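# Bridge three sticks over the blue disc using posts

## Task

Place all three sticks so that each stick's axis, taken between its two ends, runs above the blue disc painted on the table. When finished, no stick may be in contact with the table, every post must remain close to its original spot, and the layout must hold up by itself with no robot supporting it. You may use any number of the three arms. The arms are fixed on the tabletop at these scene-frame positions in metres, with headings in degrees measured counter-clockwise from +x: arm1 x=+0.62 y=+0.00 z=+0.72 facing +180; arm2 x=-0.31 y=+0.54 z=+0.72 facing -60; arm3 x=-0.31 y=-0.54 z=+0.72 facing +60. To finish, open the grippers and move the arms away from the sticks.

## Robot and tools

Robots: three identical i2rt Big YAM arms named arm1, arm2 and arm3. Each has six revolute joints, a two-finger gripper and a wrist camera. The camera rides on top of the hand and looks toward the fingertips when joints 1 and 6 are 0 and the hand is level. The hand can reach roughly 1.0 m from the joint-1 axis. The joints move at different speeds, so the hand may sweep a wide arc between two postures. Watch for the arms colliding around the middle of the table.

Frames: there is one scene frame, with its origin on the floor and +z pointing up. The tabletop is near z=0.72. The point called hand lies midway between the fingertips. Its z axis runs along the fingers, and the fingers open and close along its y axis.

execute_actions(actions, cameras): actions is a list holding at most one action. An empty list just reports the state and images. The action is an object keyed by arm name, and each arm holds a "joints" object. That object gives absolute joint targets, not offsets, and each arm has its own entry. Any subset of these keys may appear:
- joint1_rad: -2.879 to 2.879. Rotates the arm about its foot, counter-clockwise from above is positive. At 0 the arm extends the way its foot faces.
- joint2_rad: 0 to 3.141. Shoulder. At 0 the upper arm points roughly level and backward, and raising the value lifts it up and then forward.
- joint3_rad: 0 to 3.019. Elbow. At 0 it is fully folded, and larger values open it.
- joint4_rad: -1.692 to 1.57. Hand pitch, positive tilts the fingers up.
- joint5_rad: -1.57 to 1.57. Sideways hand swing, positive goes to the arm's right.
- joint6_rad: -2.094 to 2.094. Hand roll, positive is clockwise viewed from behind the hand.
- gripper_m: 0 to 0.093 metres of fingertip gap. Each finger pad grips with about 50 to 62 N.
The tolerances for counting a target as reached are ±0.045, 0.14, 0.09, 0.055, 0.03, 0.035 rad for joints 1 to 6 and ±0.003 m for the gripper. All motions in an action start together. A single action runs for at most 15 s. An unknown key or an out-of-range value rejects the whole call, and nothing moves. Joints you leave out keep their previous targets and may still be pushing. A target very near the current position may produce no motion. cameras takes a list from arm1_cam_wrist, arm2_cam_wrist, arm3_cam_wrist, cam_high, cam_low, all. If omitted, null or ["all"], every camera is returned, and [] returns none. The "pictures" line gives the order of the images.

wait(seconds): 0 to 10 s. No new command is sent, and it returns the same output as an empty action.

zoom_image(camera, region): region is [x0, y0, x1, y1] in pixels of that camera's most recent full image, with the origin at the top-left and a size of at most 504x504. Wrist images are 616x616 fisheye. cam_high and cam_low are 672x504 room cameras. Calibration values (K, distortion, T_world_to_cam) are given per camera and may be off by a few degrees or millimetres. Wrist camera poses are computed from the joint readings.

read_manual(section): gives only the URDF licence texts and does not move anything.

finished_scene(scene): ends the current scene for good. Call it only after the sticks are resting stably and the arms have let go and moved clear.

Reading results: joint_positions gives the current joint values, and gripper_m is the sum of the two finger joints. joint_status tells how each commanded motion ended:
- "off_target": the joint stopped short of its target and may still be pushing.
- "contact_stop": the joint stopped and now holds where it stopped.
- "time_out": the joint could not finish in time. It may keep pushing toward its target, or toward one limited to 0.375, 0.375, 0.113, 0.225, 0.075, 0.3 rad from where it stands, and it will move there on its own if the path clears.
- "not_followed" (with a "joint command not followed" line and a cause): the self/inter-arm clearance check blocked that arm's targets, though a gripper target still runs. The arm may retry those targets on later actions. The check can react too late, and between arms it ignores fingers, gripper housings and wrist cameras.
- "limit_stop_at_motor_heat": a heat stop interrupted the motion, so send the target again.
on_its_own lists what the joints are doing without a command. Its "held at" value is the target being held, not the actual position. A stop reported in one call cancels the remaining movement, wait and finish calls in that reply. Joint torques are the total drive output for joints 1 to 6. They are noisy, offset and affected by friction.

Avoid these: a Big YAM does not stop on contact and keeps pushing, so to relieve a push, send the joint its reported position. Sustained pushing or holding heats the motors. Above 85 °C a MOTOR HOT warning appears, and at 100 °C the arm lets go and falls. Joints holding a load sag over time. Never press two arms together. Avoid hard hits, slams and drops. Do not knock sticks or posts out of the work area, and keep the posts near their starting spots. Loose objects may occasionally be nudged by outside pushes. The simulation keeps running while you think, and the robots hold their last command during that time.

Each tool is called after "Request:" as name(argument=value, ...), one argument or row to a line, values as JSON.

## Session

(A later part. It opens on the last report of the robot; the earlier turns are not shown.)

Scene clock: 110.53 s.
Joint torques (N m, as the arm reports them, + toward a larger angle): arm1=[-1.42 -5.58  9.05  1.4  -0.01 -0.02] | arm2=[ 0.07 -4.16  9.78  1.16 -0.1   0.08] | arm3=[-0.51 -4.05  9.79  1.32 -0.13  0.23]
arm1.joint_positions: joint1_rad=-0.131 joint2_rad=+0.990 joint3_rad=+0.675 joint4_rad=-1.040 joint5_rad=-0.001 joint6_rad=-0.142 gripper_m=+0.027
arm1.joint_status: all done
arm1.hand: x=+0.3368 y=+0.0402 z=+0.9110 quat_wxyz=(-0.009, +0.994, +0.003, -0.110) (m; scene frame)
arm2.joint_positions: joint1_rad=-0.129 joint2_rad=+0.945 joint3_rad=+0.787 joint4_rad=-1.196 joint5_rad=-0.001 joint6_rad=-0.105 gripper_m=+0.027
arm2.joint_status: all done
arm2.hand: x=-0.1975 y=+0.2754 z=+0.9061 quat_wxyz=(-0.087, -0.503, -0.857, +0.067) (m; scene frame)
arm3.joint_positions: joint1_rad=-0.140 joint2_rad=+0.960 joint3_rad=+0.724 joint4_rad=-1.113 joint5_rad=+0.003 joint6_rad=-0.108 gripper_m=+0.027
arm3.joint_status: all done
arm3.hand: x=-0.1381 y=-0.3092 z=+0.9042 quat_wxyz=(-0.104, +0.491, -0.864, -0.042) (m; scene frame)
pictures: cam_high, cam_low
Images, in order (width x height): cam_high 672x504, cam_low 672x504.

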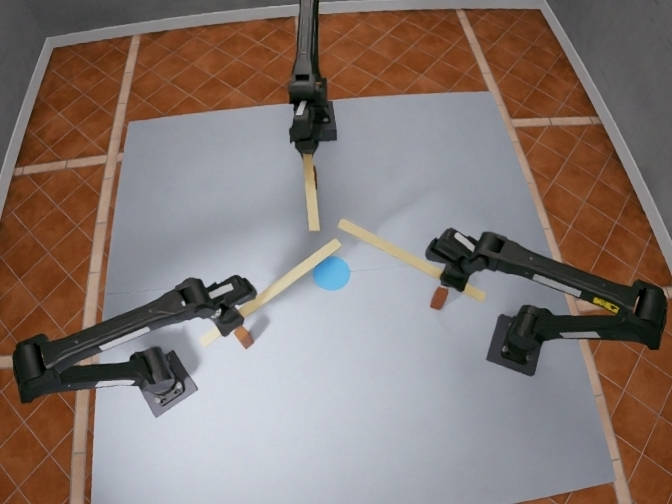

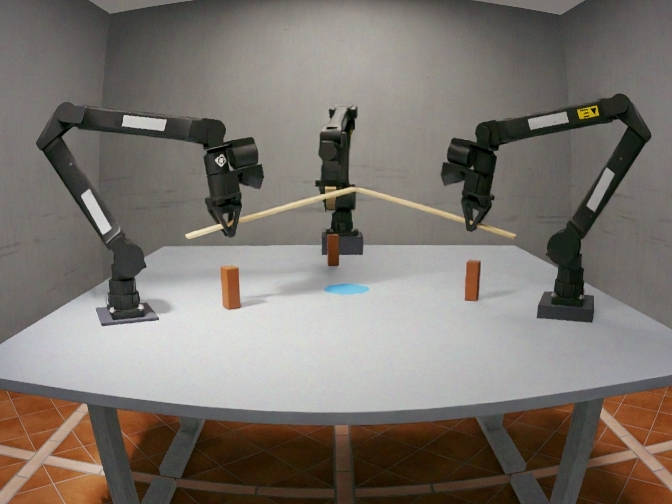

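Request:
execute_actions(
  actions=[
    {"arm1":{"joints":{"joint1_rad":-0.088,"joint2_rad":1.229,"joint3_rad":0.86,"joint4_rad":-0.937,"joint6_rad":-0.088}},"arm2":{"joints":{"joint1_rad":-0.108,"joint2_rad":1.176,"joint3_rad":0.972,"joint4_rad":-1.097,"joint6_rad":-0.075}},"arm3":{"joints":{"joint1_rad":-0.115,"joint2_rad":1.195,"joint3_rad":0.922,"joint4_rad":-1.028,"joint6_rad":-0.068}}},
  ],
  cameras=["cam_high","cam_low"],
)

Request:
zoom_image(
  camera="cam_high",
  region=[200, 130, 480, 360],
)

Request:
zoom_image(
  camera="cam_low",
  region=[200, 150, 500, 320],
)

Scene clock: 119.57 s.
Joint torques (N m, as the arm reports them, + toward a larger angle): arm1=[ -0.64 -10.46  13.44   1.05  -0.01   0.16] | arm2=[ 1.31 -8.88 12.53  0.81 -0.09  0.07] | arm3=[ 0.01 -7.02 13.46  0.88 -0.12  0.22]
arm1.joint_positions: joint1_rad=-0.093 joint2_rad=+1.232 joint3_rad=+0.815 joint4_rad=-0.945 joint5_rad=-0.001 joint6_rad=-0.095 gripper_m=+0.027
arm1.joint_status: all done
arm1.hand: x=+0.2622 y=+0.0364 z=+0.9007 quat_wxyz=(-0.004, +0.994, -0.001, -0.107) (m; scene frame)
arm2.joint_positions: joint1_rad=-0.117 joint2_rad=+1.182 joint3_rad=+0.926 joint4_rad=-1.106 joint5_rad=-0.001 joint6_rad=-0.089 gripper_m=+0.027
arm2.joint_status: all done
arm2.hand: x=-0.1632 y=+0.2068 z=+0.8987 quat_wxyz=(-0.085, -0.504, -0.857, +0.063) (m; scene frame)
arm3.joint_positions: joint1_rad=-0.126 joint2_rad=+1.192 joint3_rad=+0.877 joint4_rad=-1.033 joint5_rad=+0.003 joint6_rad=-0.085 gripper_m=+0.027
arm3.joint_status: all done
arm3.hand: x=-0.0962 y=-0.2449 z=+0.9030 quat_wxyz=(-0.104, +0.488, -0.866, -0.044) (m; scene frame)
pictures: cam_high, cam_low
Images, in order (width x height): cam_high 672x504, cam_low 672x504.

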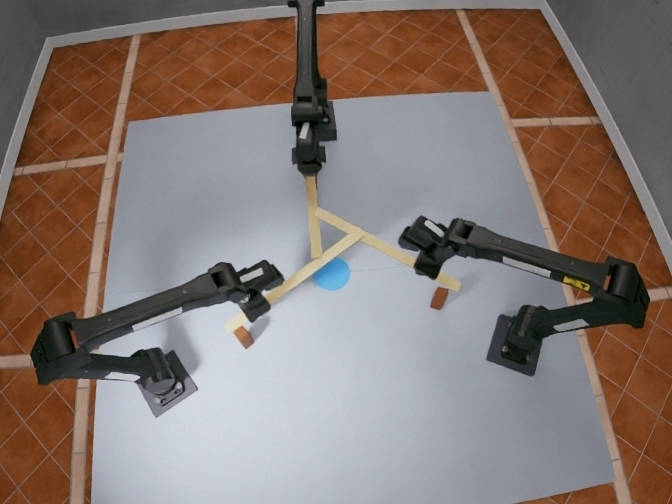

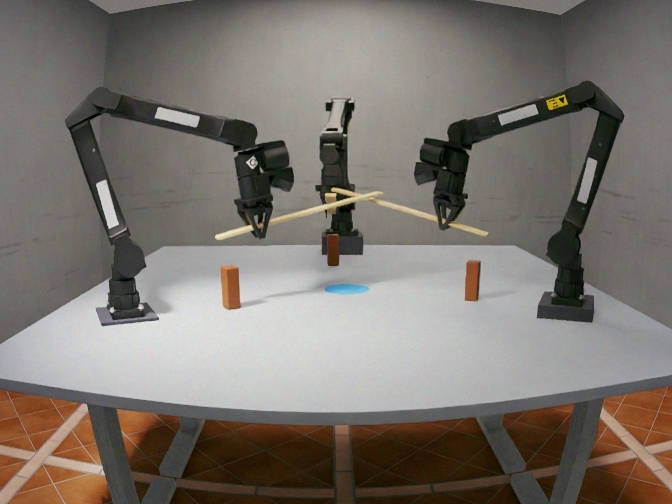

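Region (200, 130, 480, 360) of cam_high's 672x504 image, scaled by 1.800, with more detail than that image has; it fills the top 414 rows of this view, and the rest is white.

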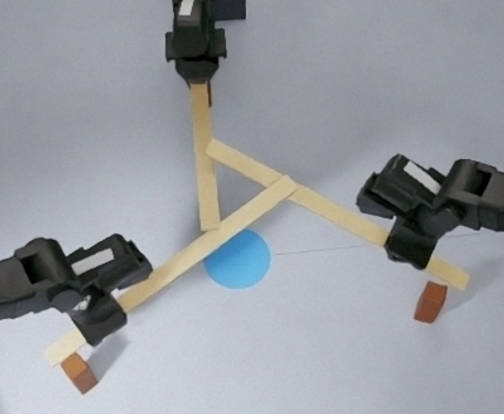

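Region (200, 150, 500, 320) of cam_low's 672x504 image, scaled by 1.680, with more detail than that image has; it fills the top 286 rows of this view, and the rest is white.

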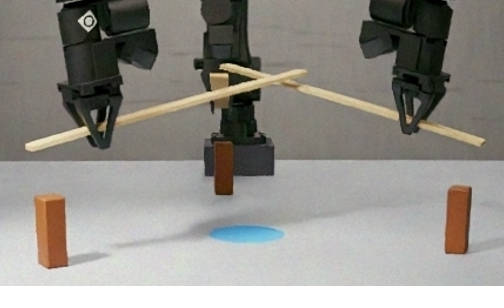

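Request:
execute_actions(
  actions=[
    {"arm1":{"joints":{"joint1_rad":-0.083,"joint2_rad":1.386,"joint3_rad":0.8,"joint4_rad":-0.806}},"arm2":{"joints":{"joint1_rad":-0.098,"joint2_rad":1.268,"joint3_rad":0.872,"joint4_rad":-0.979,"joint6_rad":-0.118}},"arm3":{"joints":{"joint1_rad":-0.105,"joint2_rad":1.327,"joint3_rad":0.841,"joint4_rad":-0.9,"joint6_rad":-0.122}}},
  ],
  cameras=["cam_high","cam_low"],
)

Request:
zoom_image(
  camera="cam_high",
  region=[200, 130, 480, 360],
)

Request:
zoom_image(
  camera="cam_low",
  region=[200, 150, 500, 320],
)

Scene clock: 130.43 s.
Joint torques (N m, as the arm reports them, + toward a larger angle): arm1=[ -0.18 -12.67   8.12   1.28  -0.02   0.16] | arm2=[  1.23 -10.27   9.65   0.94  -0.1   -0.14] | arm3=[ -0.8  -10.28   9.12   1.08  -0.1   -0.12]
arm1.joint_positions: joint1_rad=-0.093 joint2_rad=+1.396 joint3_rad=+0.805 joint4_rad=-0.820 joint5_rad=-0.001 joint6_rad=-0.095 gripper_m=+0.027
arm1.joint_status: all done
arm1.hand: x=+0.2430 y=+0.0374 z=+0.8457 quat_wxyz=(-0.002, +0.997, -0.001, -0.083) (m; scene frame)
arm2.joint_positions: joint1_rad=-0.107 joint2_rad=+1.279 joint3_rad=+0.856 joint4_rad=-0.995 joint5_rad=-0.001 joint6_rad=-0.105 gripper_m=+0.027
arm2.joint_status: all done
arm2.hand: x=-0.1594 y=+0.2063 z=+0.8421 quat_wxyz=(-0.062, -0.495, -0.866, +0.047) (m; scene frame)
arm3.joint_positions: joint1_rad=-0.116 joint2_rad=+1.335 joint3_rad=+0.840 joint4_rad=-0.912 joint5_rad=+0.003 joint6_rad=-0.104 gripper_m=+0.027
arm3.joint_status: all done
arm3.hand: x=-0.0913 y=-0.2322 z=+0.8441 quat_wxyz=(-0.077, +0.501, -0.861, -0.032) (m; scene frame)
pictures: cam_high, cam_low
Images, in order (width x height): cam_high 672x504, cam_low 672x504.

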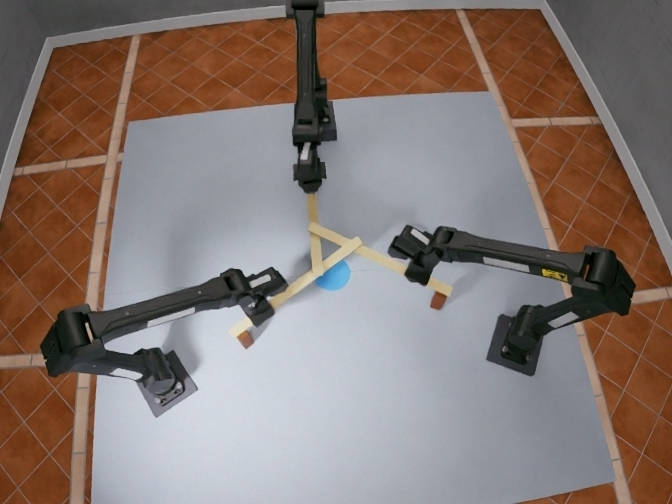

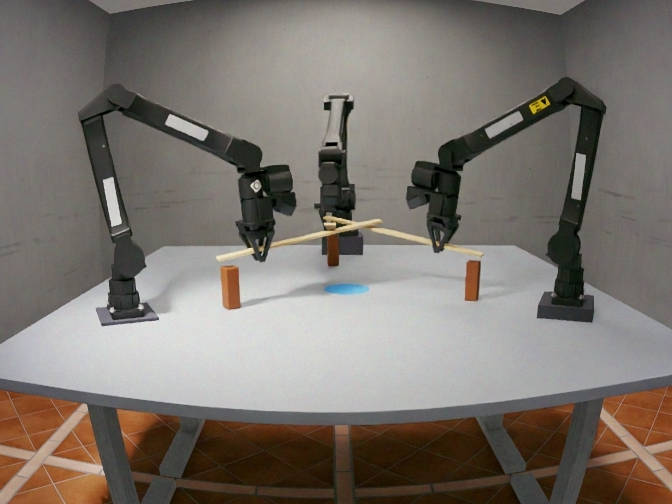

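Region (200, 130, 480, 360) of cam_high's 672x504 image, scaled by 1.800, with more detail than that image has; it fills the top 414 rows of this view, and the rest is white.

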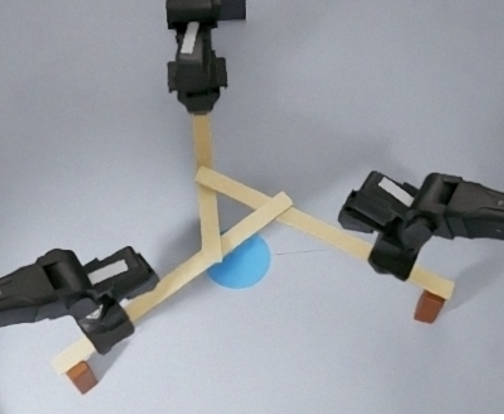

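Region (200, 150, 500, 320) of cam_low's 672x504 image, scaled by 1.680, with more detail than that image has; it fills the top 286 rows of this view, and the rest is white.

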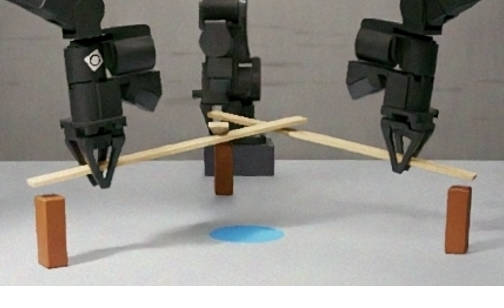

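Request:
zoom_image(
  camera="cam_high",
  region=[215, 300, 285, 360],
)

Request:
zoom_image(
  camera="cam_high",
  region=[400, 260, 470, 320],
)

Region (215, 300, 285, 360) of cam_high's 672x504 image, scaled by 7.200, with more detail than that image has; it fills the top 432 rows of this view, and the rest is white.

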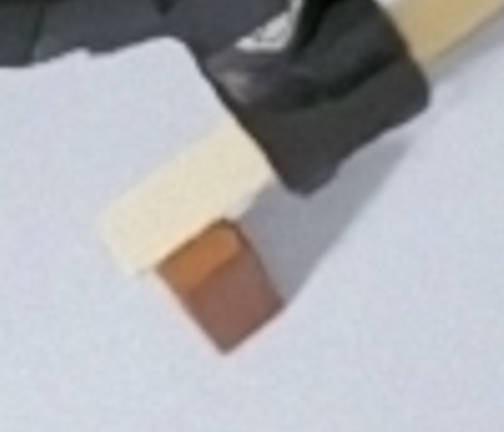

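Region (400, 260, 470, 320) of cam_high's 672x504 image, scaled by 7.200, with more detail than that image has; it fills the top 432 rows of this view, and the rest is white.

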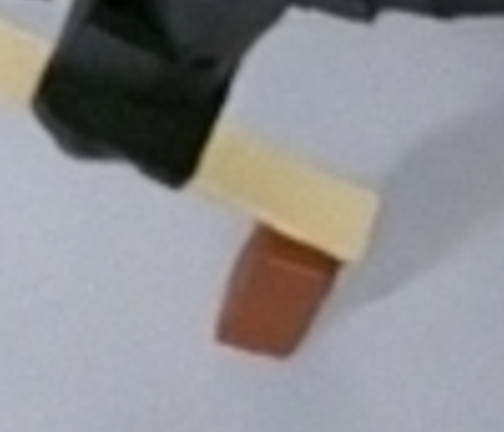

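Request:
execute_actions(
  actions=[
    {"arm1":{"joints":{"joint2_rad":1.432}},"arm2":{"joints":{"joint1_rad":-0.13,"joint2_rad":1.312,"joint6_rad":-0.147}},"arm3":{"joints":{"joint2_rad":1.37}}},
  ],
)

Request:
zoom_image(
  camera="cam_high",
  region=[200, 130, 480, 360],
)

Request:
zoom_image(
  camera="cam_low",
  region=[200, 150, 500, 320],
)

Scene clock: 140.03 s.
Joint torques (N m, as the arm reports them, + toward a larger angle): arm1=[ -0.18 -11.72   7.9    1.22  -0.02   0.16] | arm2=[-0.23 -9.21  9.49  0.9  -0.1  -0.15] | arm3=[-0.89 -8.87  8.86  1.05 -0.07 -0.07]
arm1.joint_positions: joint1_rad=-0.093 joint2_rad=+1.425 joint3_rad=+0.805 joint4_rad=-0.820 joint5_rad=-0.001 joint6_rad=-0.095 gripper_m=+0.027
arm1.joint_status: all done
arm1.hand: x=+0.2451 y=+0.0371 z=+0.8352 quat_wxyz=(+0.000, +0.998, -0.001, -0.069) (m; scene frame)
arm2.joint_positions: joint1_rad=-0.122 joint2_rad=+1.307 joint3_rad=+0.856 joint4_rad=-0.995 joint5_rad=-0.001 joint6_rad=-0.132 gripper_m=+0.027
arm2.joint_status: all done
arm2.hand: x=-0.1645 y=+0.2047 z=+0.8325 quat_wxyz=(-0.050, -0.490, -0.870, +0.040) (m; scene frame)
arm3.joint_positions: joint1_rad=-0.116 joint2_rad=+1.359 joint3_rad=+0.840 joint4_rad=-0.912 joint5_rad=+0.003 joint6_rad=-0.104 gripper_m=+0.027
arm3.joint_status: all done
arm3.hand: x=-0.0919 y=-0.2330 z=+0.8356 quat_wxyz=(-0.066, +0.502, -0.862, -0.027) (m; scene frame)
pictures: arm1_cam_wrist, arm2_cam_wrist, arm3_cam_wrist, cam_high, cam_low
camera_calibration (this result's frames):
arm1_cam_wrist: T_world_to_cam=[[0.0000035028, 0.999995, -0.00330085, -0.0338458], [0.886781, 0.00152251, 0.462188, -0.597147], [0.46219, -0.00292875, -0.886776, 0.749392], [0, 0, 0, 1]] pos_world=[0.183177, 0.0369496, 0.940426]
arm2_cam_wrist: T_world_to_cam=[[-0.846525, -0.531022, 0.0375489, -0.0623237], [-0.452063, 0.754317, 0.476073, -0.621909], [-0.281129, 0.386033, -0.878604, 0.728756], [0, 0, 0, 1]] pos_world=[-0.129026, 0.154697, 0.938702]
arm3_cam_wrist: T_world_to_cam=[[0.87305, -0.486908, 0.0265567, -0.0540682], [-0.439474, -0.762062, 0.475525, -0.613795], [-0.211299, -0.426828, -0.879301, 0.739184], [0, 0, 0, 1]] pos_world=[-0.0663532, -0.178571, 0.943276]
Images, in order (width x height): arm1_cam_wrist 616x616, arm2_cam_wrist 616x616, arm3_cam_wrist 616x616, cam_high 672x504, cam_low 672x504.

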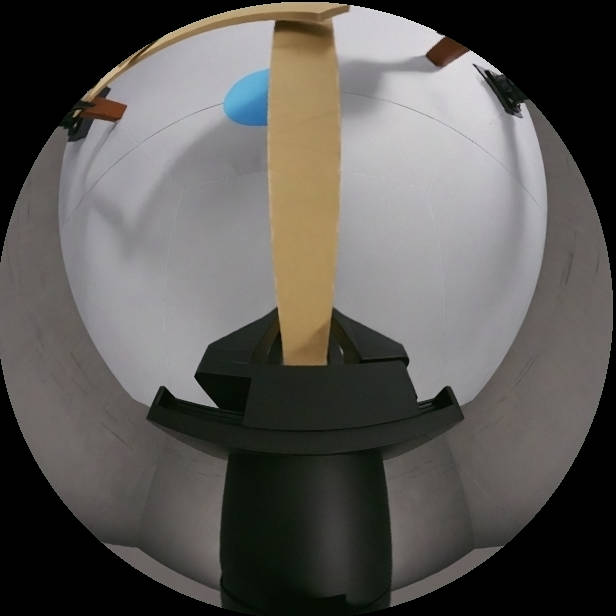

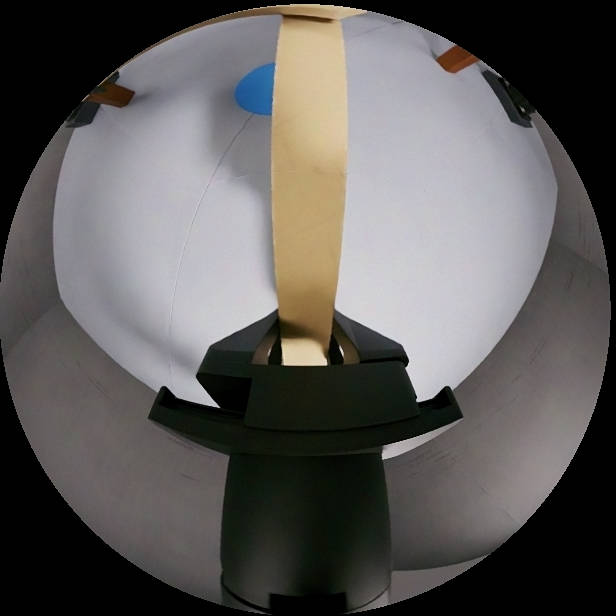

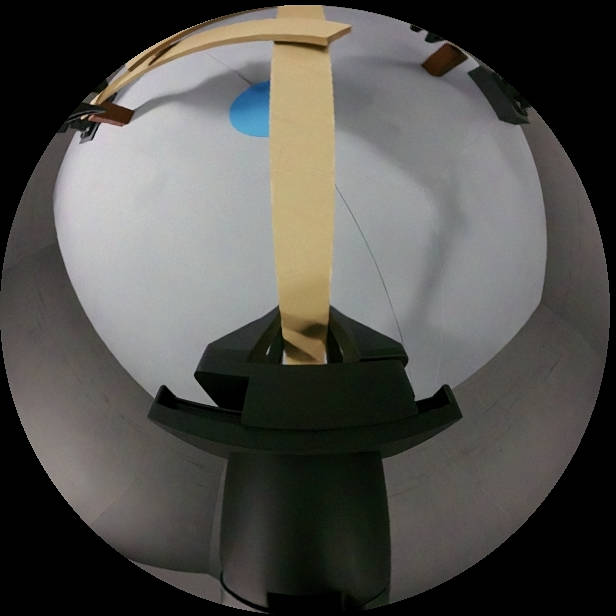

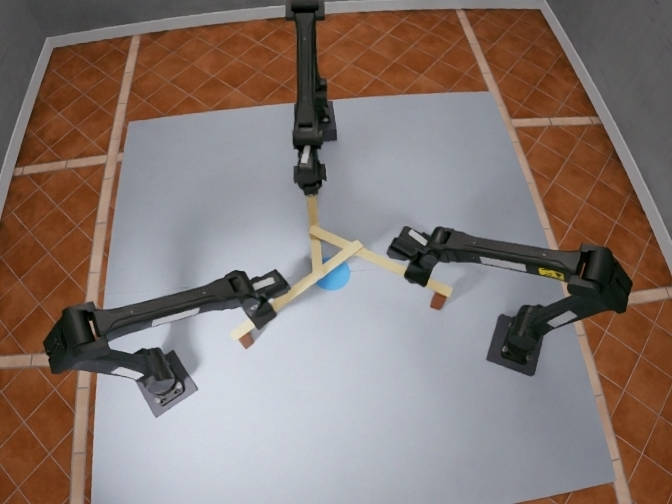

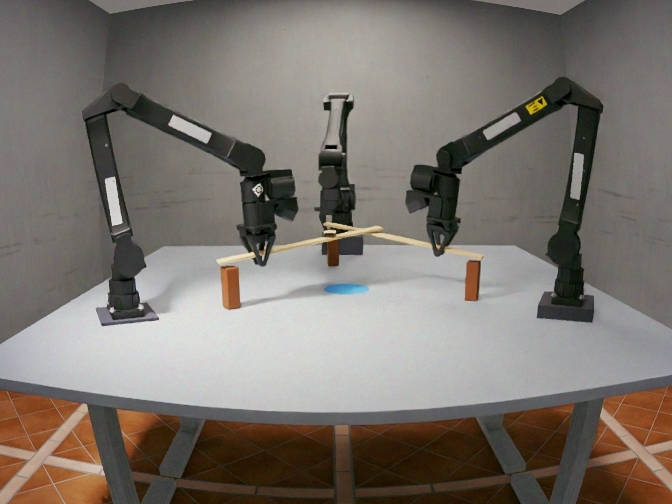

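Region (200, 130, 480, 360) of cam_high's 672x504 image, scaled by 1.800, with more detail than that image has; it fills the top 414 rows of this view, and the rest is white.

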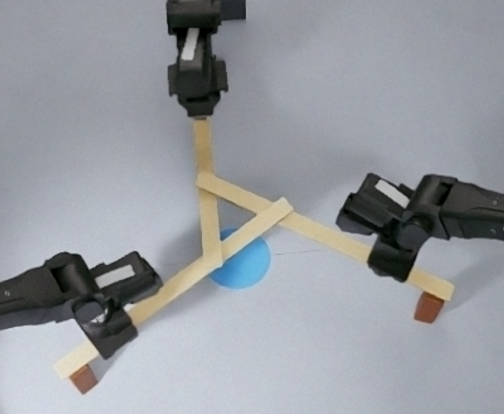

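Region (200, 150, 500, 320) of cam_low's 672x504 image, scaled by 1.680, with more detail than that image has; it fills the top 286 rows of this view, and the rest is white.

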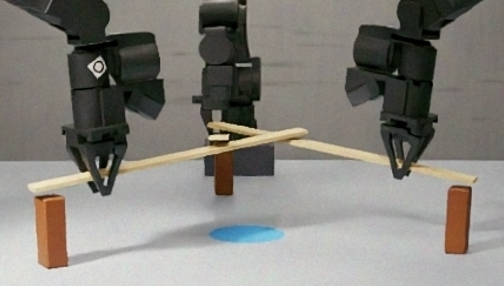

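Request:
execute_actions(
  actions=[
    {"arm1":{"joints":{"joint2_rad":1.462}},"arm2":{"joints":{"joint2_rad":1.34}},"arm3":{"joints":{"joint2_rad":1.402}}},
  ],
  cameras=["cam_low","arm3_cam_wrist","arm2_cam_wrist"],
)

Request:
zoom_image(
  camera="cam_low",
  region=[200, 190, 500, 320],
)

Scene clock: 142.40 s.
Joint torques (N m, as the arm reports them, + toward a larger angle): arm1=[ -0.13 -11.48   7.7    1.17  -0.02   0.16] | arm2=[-0.13 -9.63  9.27  0.85 -0.1  -0.14] | arm3=[ 0.44 -9.63  8.68  1.13 -0.09 -0.14]
arm1.joint_positions: joint1_rad=-0.093 joint2_rad=+1.454 joint3_rad=+0.805 joint4_rad=-0.819 joint5_rad=-0.001 joint6_rad=-0.095 gripper_m=+0.027
arm1.joint_status: all done
arm1.hand: x=+0.2474 y=+0.0367 z=+0.8248 quat_wxyz=(+0.001, +0.999, -0.001, -0.054) (m; scene frame)
arm2.joint_positions: joint1_rad=-0.122 joint2_rad=+1.335 joint3_rad=+0.856 joint4_rad=-0.995 joint5_rad=-0.001 joint6_rad=-0.134 gripper_m=+0.027
arm2.joint_status: all done
arm2.hand: x=-0.1649 y=+0.2055 z=+0.8229 quat_wxyz=(-0.038, -0.489, -0.871, +0.031) (m; scene frame)
arm3.joint_positions: joint1_rad=-0.116 joint2_rad=+1.392 joint3_rad=+0.840 joint4_rad=-0.912 joint5_rad=+0.003 joint6_rad=-0.104 gripper_m=+0.027
arm3.joint_status: all done
arm3.hand: x=-0.0929 y=-0.2344 z=+0.8242 quat_wxyz=(-0.051, +0.502, -0.863, -0.020) (m; scene frame)
pictures: arm2_cam_wrist, arm3_cam_wrist, cam_low
camera_calibration (this result's frames):
arm2_cam_wrist: T_world_to_cam=[[-0.845376, -0.533118, 0.0335302, -0.0579473], [-0.447501, 0.741092, 0.500525, -0.634758], [-0.291688, 0.408127, -0.865072, 0.702475], [0, 0, 0, 1]] pos_world=[-0.128139, 0.152822, 0.927347]
arm3_cam_wrist: T_world_to_cam=[[0.873476, -0.486328, 0.0229276, -0.0504352], [-0.430304, -0.749109, 0.50366, -0.629185], [-0.227768, -0.4498, -0.863598, 0.708483], [0, 0, 0, 1]] pos_world=[-0.0653171, -0.177181, 0.929896]
Images, in order (width x height): arm2_cam_wrist 616x616, arm3_cam_wrist 616x616, cam_low 672x504.

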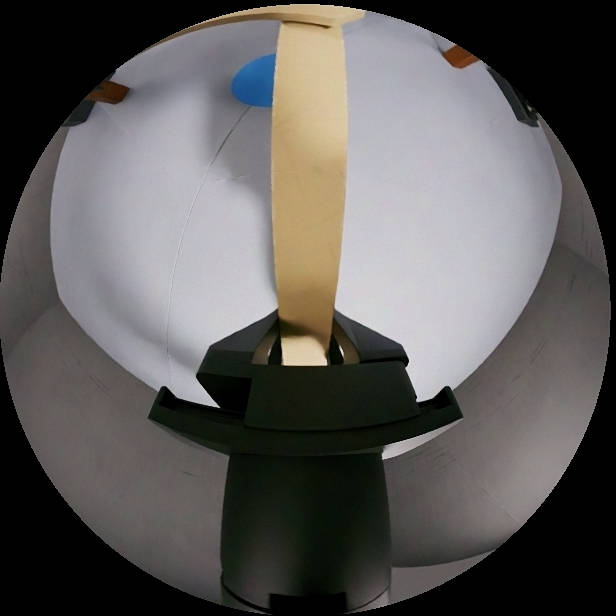

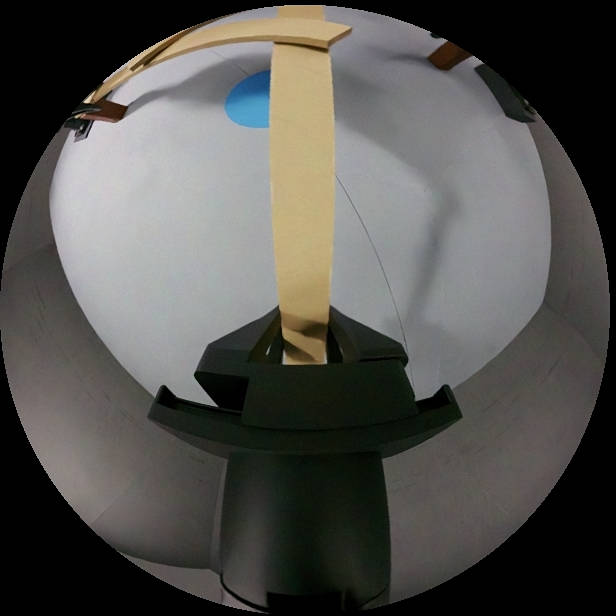

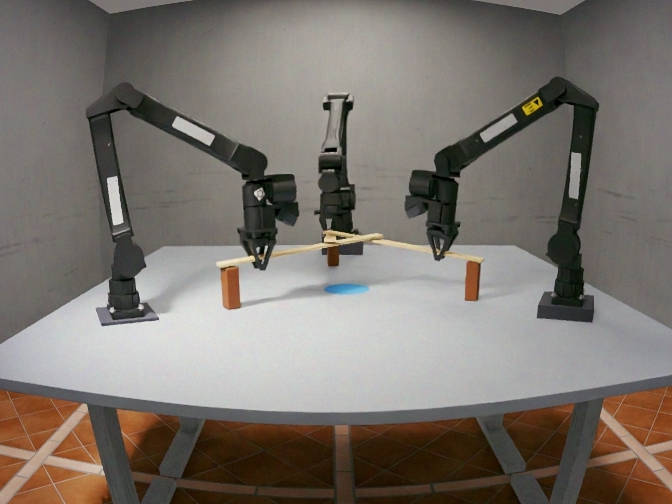

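Region (200, 190, 500, 320) of cam_low's 672x504 image, scaled by 1.680, with more detail than that image has; it fills the top 218 rows of this view, and the rest is white.

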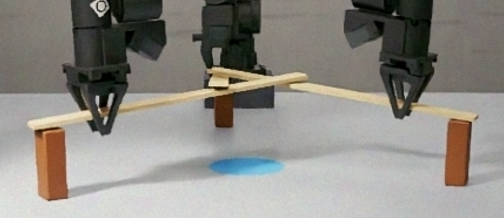

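The sticks are at the posts, so I'm releasing them.

Request:
execute_actions(
  actions=[
    {"arm1":{"joints":{"gripper_m":0.06}},"arm2":{"joints":{"gripper_m":0.06}},"arm3":{"joints":{"gripper_m":0.06}}},
  ],
  cameras=["cam_low","cam_high"],
)

Request:
execute_actions(
  actions=[
    {"arm1":{"joints":{"joint2_rad":1.0}},"arm2":{"joints":{"joint2_rad":0.9}},"arm3":{"joints":{"joint2_rad":0.95}}},
  ],
  cameras=["cam_low","cam_high"],
)

Request:
zoom_image(
  camera="cam_high",
  region=[200, 130, 480, 360],
)

Scene clock: 146.03 s.
Joint torques (N m, as the arm reports them, + toward a larger angle): arm1=[ -0.2  -11.77   7.69   1.09  -0.01   0.16] | arm2=[-0.11 -9.51  9.32  0.79 -0.09 -0.14] | arm3=[-0.46 -8.68  8.69  1.03 -0.09 -0.15]
arm1.joint_positions: joint1_rad=-0.093 joint2_rad=+1.454 joint3_rad=+0.805 joint4_rad=-0.818 joint5_rad=-0.001 joint6_rad=-0.095 gripper_m=+0.060
arm1.joint_status: all done
arm1.hand: x=+0.2471 y=+0.0368 z=+0.8248 quat_wxyz=(+0.001, +0.998, -0.001, -0.055) (m; scene frame)
arm2.joint_positions: joint1_rad=-0.122 joint2_rad=+1.335 joint3_rad=+0.856 joint4_rad=-0.993 joint5_rad=-0.001 joint6_rad=-0.134 gripper_m=+0.060
arm2.joint_status: all done
arm2.hand: x=-0.1647 y=+0.2049 z=+0.8229 quat_wxyz=(-0.039, -0.489, -0.871, +0.032) (m; scene frame)
arm3.joint_positions: joint1_rad=-0.116 joint2_rad=+1.392 joint3_rad=+0.840 joint4_rad=-0.910 joint5_rad=+0.003 joint6_rad=-0.105 gripper_m=+0.060
arm3.joint_status: all done
arm3.hand: x=-0.0926 y=-0.2341 z=+0.8242 quat_wxyz=(-0.052, +0.503, -0.863, -0.021) (m; scene frame)
pictures: cam_high, cam_low
Images, in order (width x height): cam_high 672x504, cam_low 672x504.

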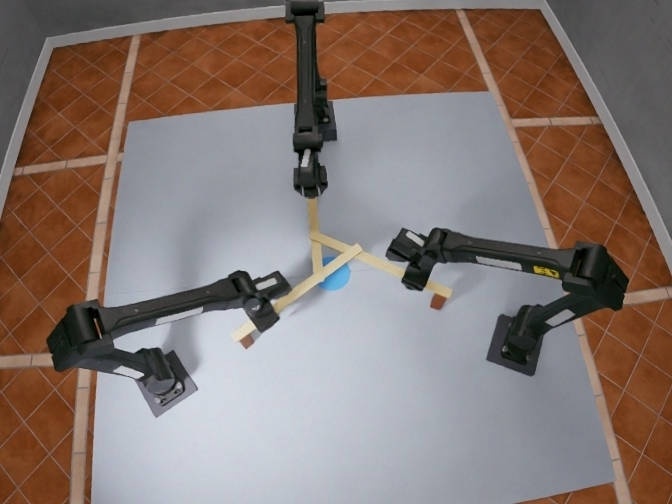

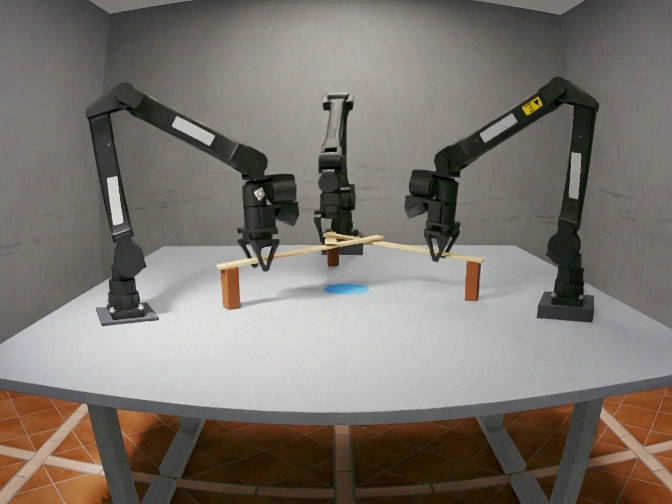

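Scene clock: 147.33 s.
Joint torques (N m, as the arm reports them, + toward a larger angle): arm1=[-0.24 -6.11 10.34  1.82 -0.02  0.16] | arm2=[-0.19 -3.33 11.04  1.46 -0.09 -0.13] | arm3=[-0.12 -3.6  10.73  1.65 -0.09 -0.12]
arm1.joint_positions: joint1_rad=-0.093 joint2_rad=+0.990 joint3_rad=+0.805 joint4_rad=-0.817 joint5_rad=-0.001 joint6_rad=-0.095 gripper_m=+0.060
arm1.joint_status: all done
arm1.hand: x=+0.2444 y=+0.0390 z=+0.9926 quat_wxyz=(-0.021, +0.959, -0.002, -0.282) (m; scene frame)
arm2.joint_positions: joint1_rad=-0.122 joint2_rad=+0.891 joint3_rad=+0.856 joint4_rad=-0.992 joint5_rad=-0.001 joint6_rad=-0.134 gripper_m=+0.060
arm2.joint_status: all done
arm2.hand: x=-0.1711 y=+0.2213 z=+0.9730 quat_wxyz=(-0.214, -0.471, -0.840, +0.164) (m; scene frame)
arm3.joint_positions: joint1_rad=-0.116 joint2_rad=+0.937 joint3_rad=+0.840 joint4_rad=-0.909 joint5_rad=+0.003 joint6_rad=-0.105 gripper_m=+0.060
arm3.joint_status: all done
arm3.hand: x=-0.0985 y=-0.2416 z=+0.9847 quat_wxyz=(-0.256, +0.483, -0.829, -0.113) (m; scene frame)
pictures: cam_high, cam_low
Images, in order (width x height): cam_high 672x504, cam_low 672x504.

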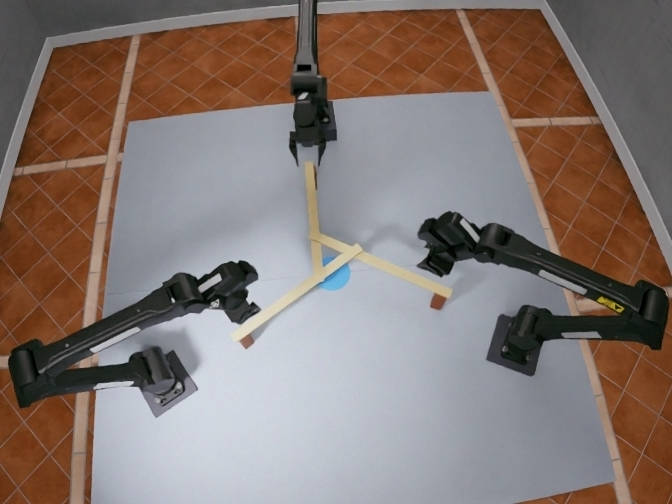

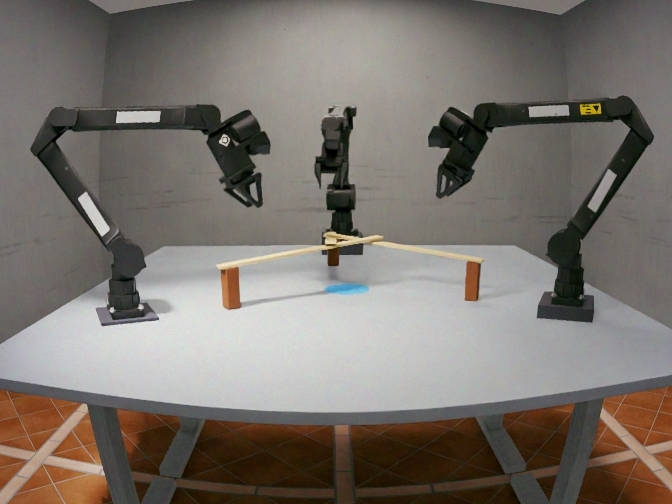

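Region (200, 130, 480, 360) of cam_high's 672x504 image, scaled by 1.800, with more detail than that image has; it fills the top 414 rows of this view, and the rest is white.

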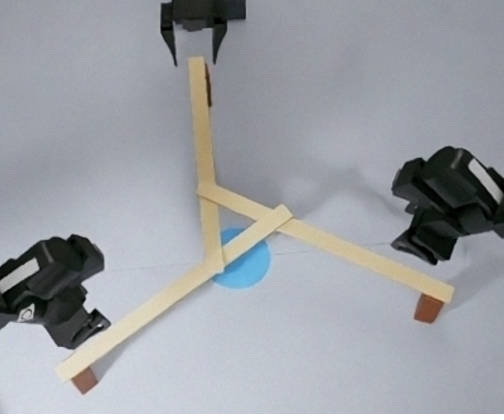

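Request:
finished_scene(
  scene=1,
)

The scene is finished: the task was done.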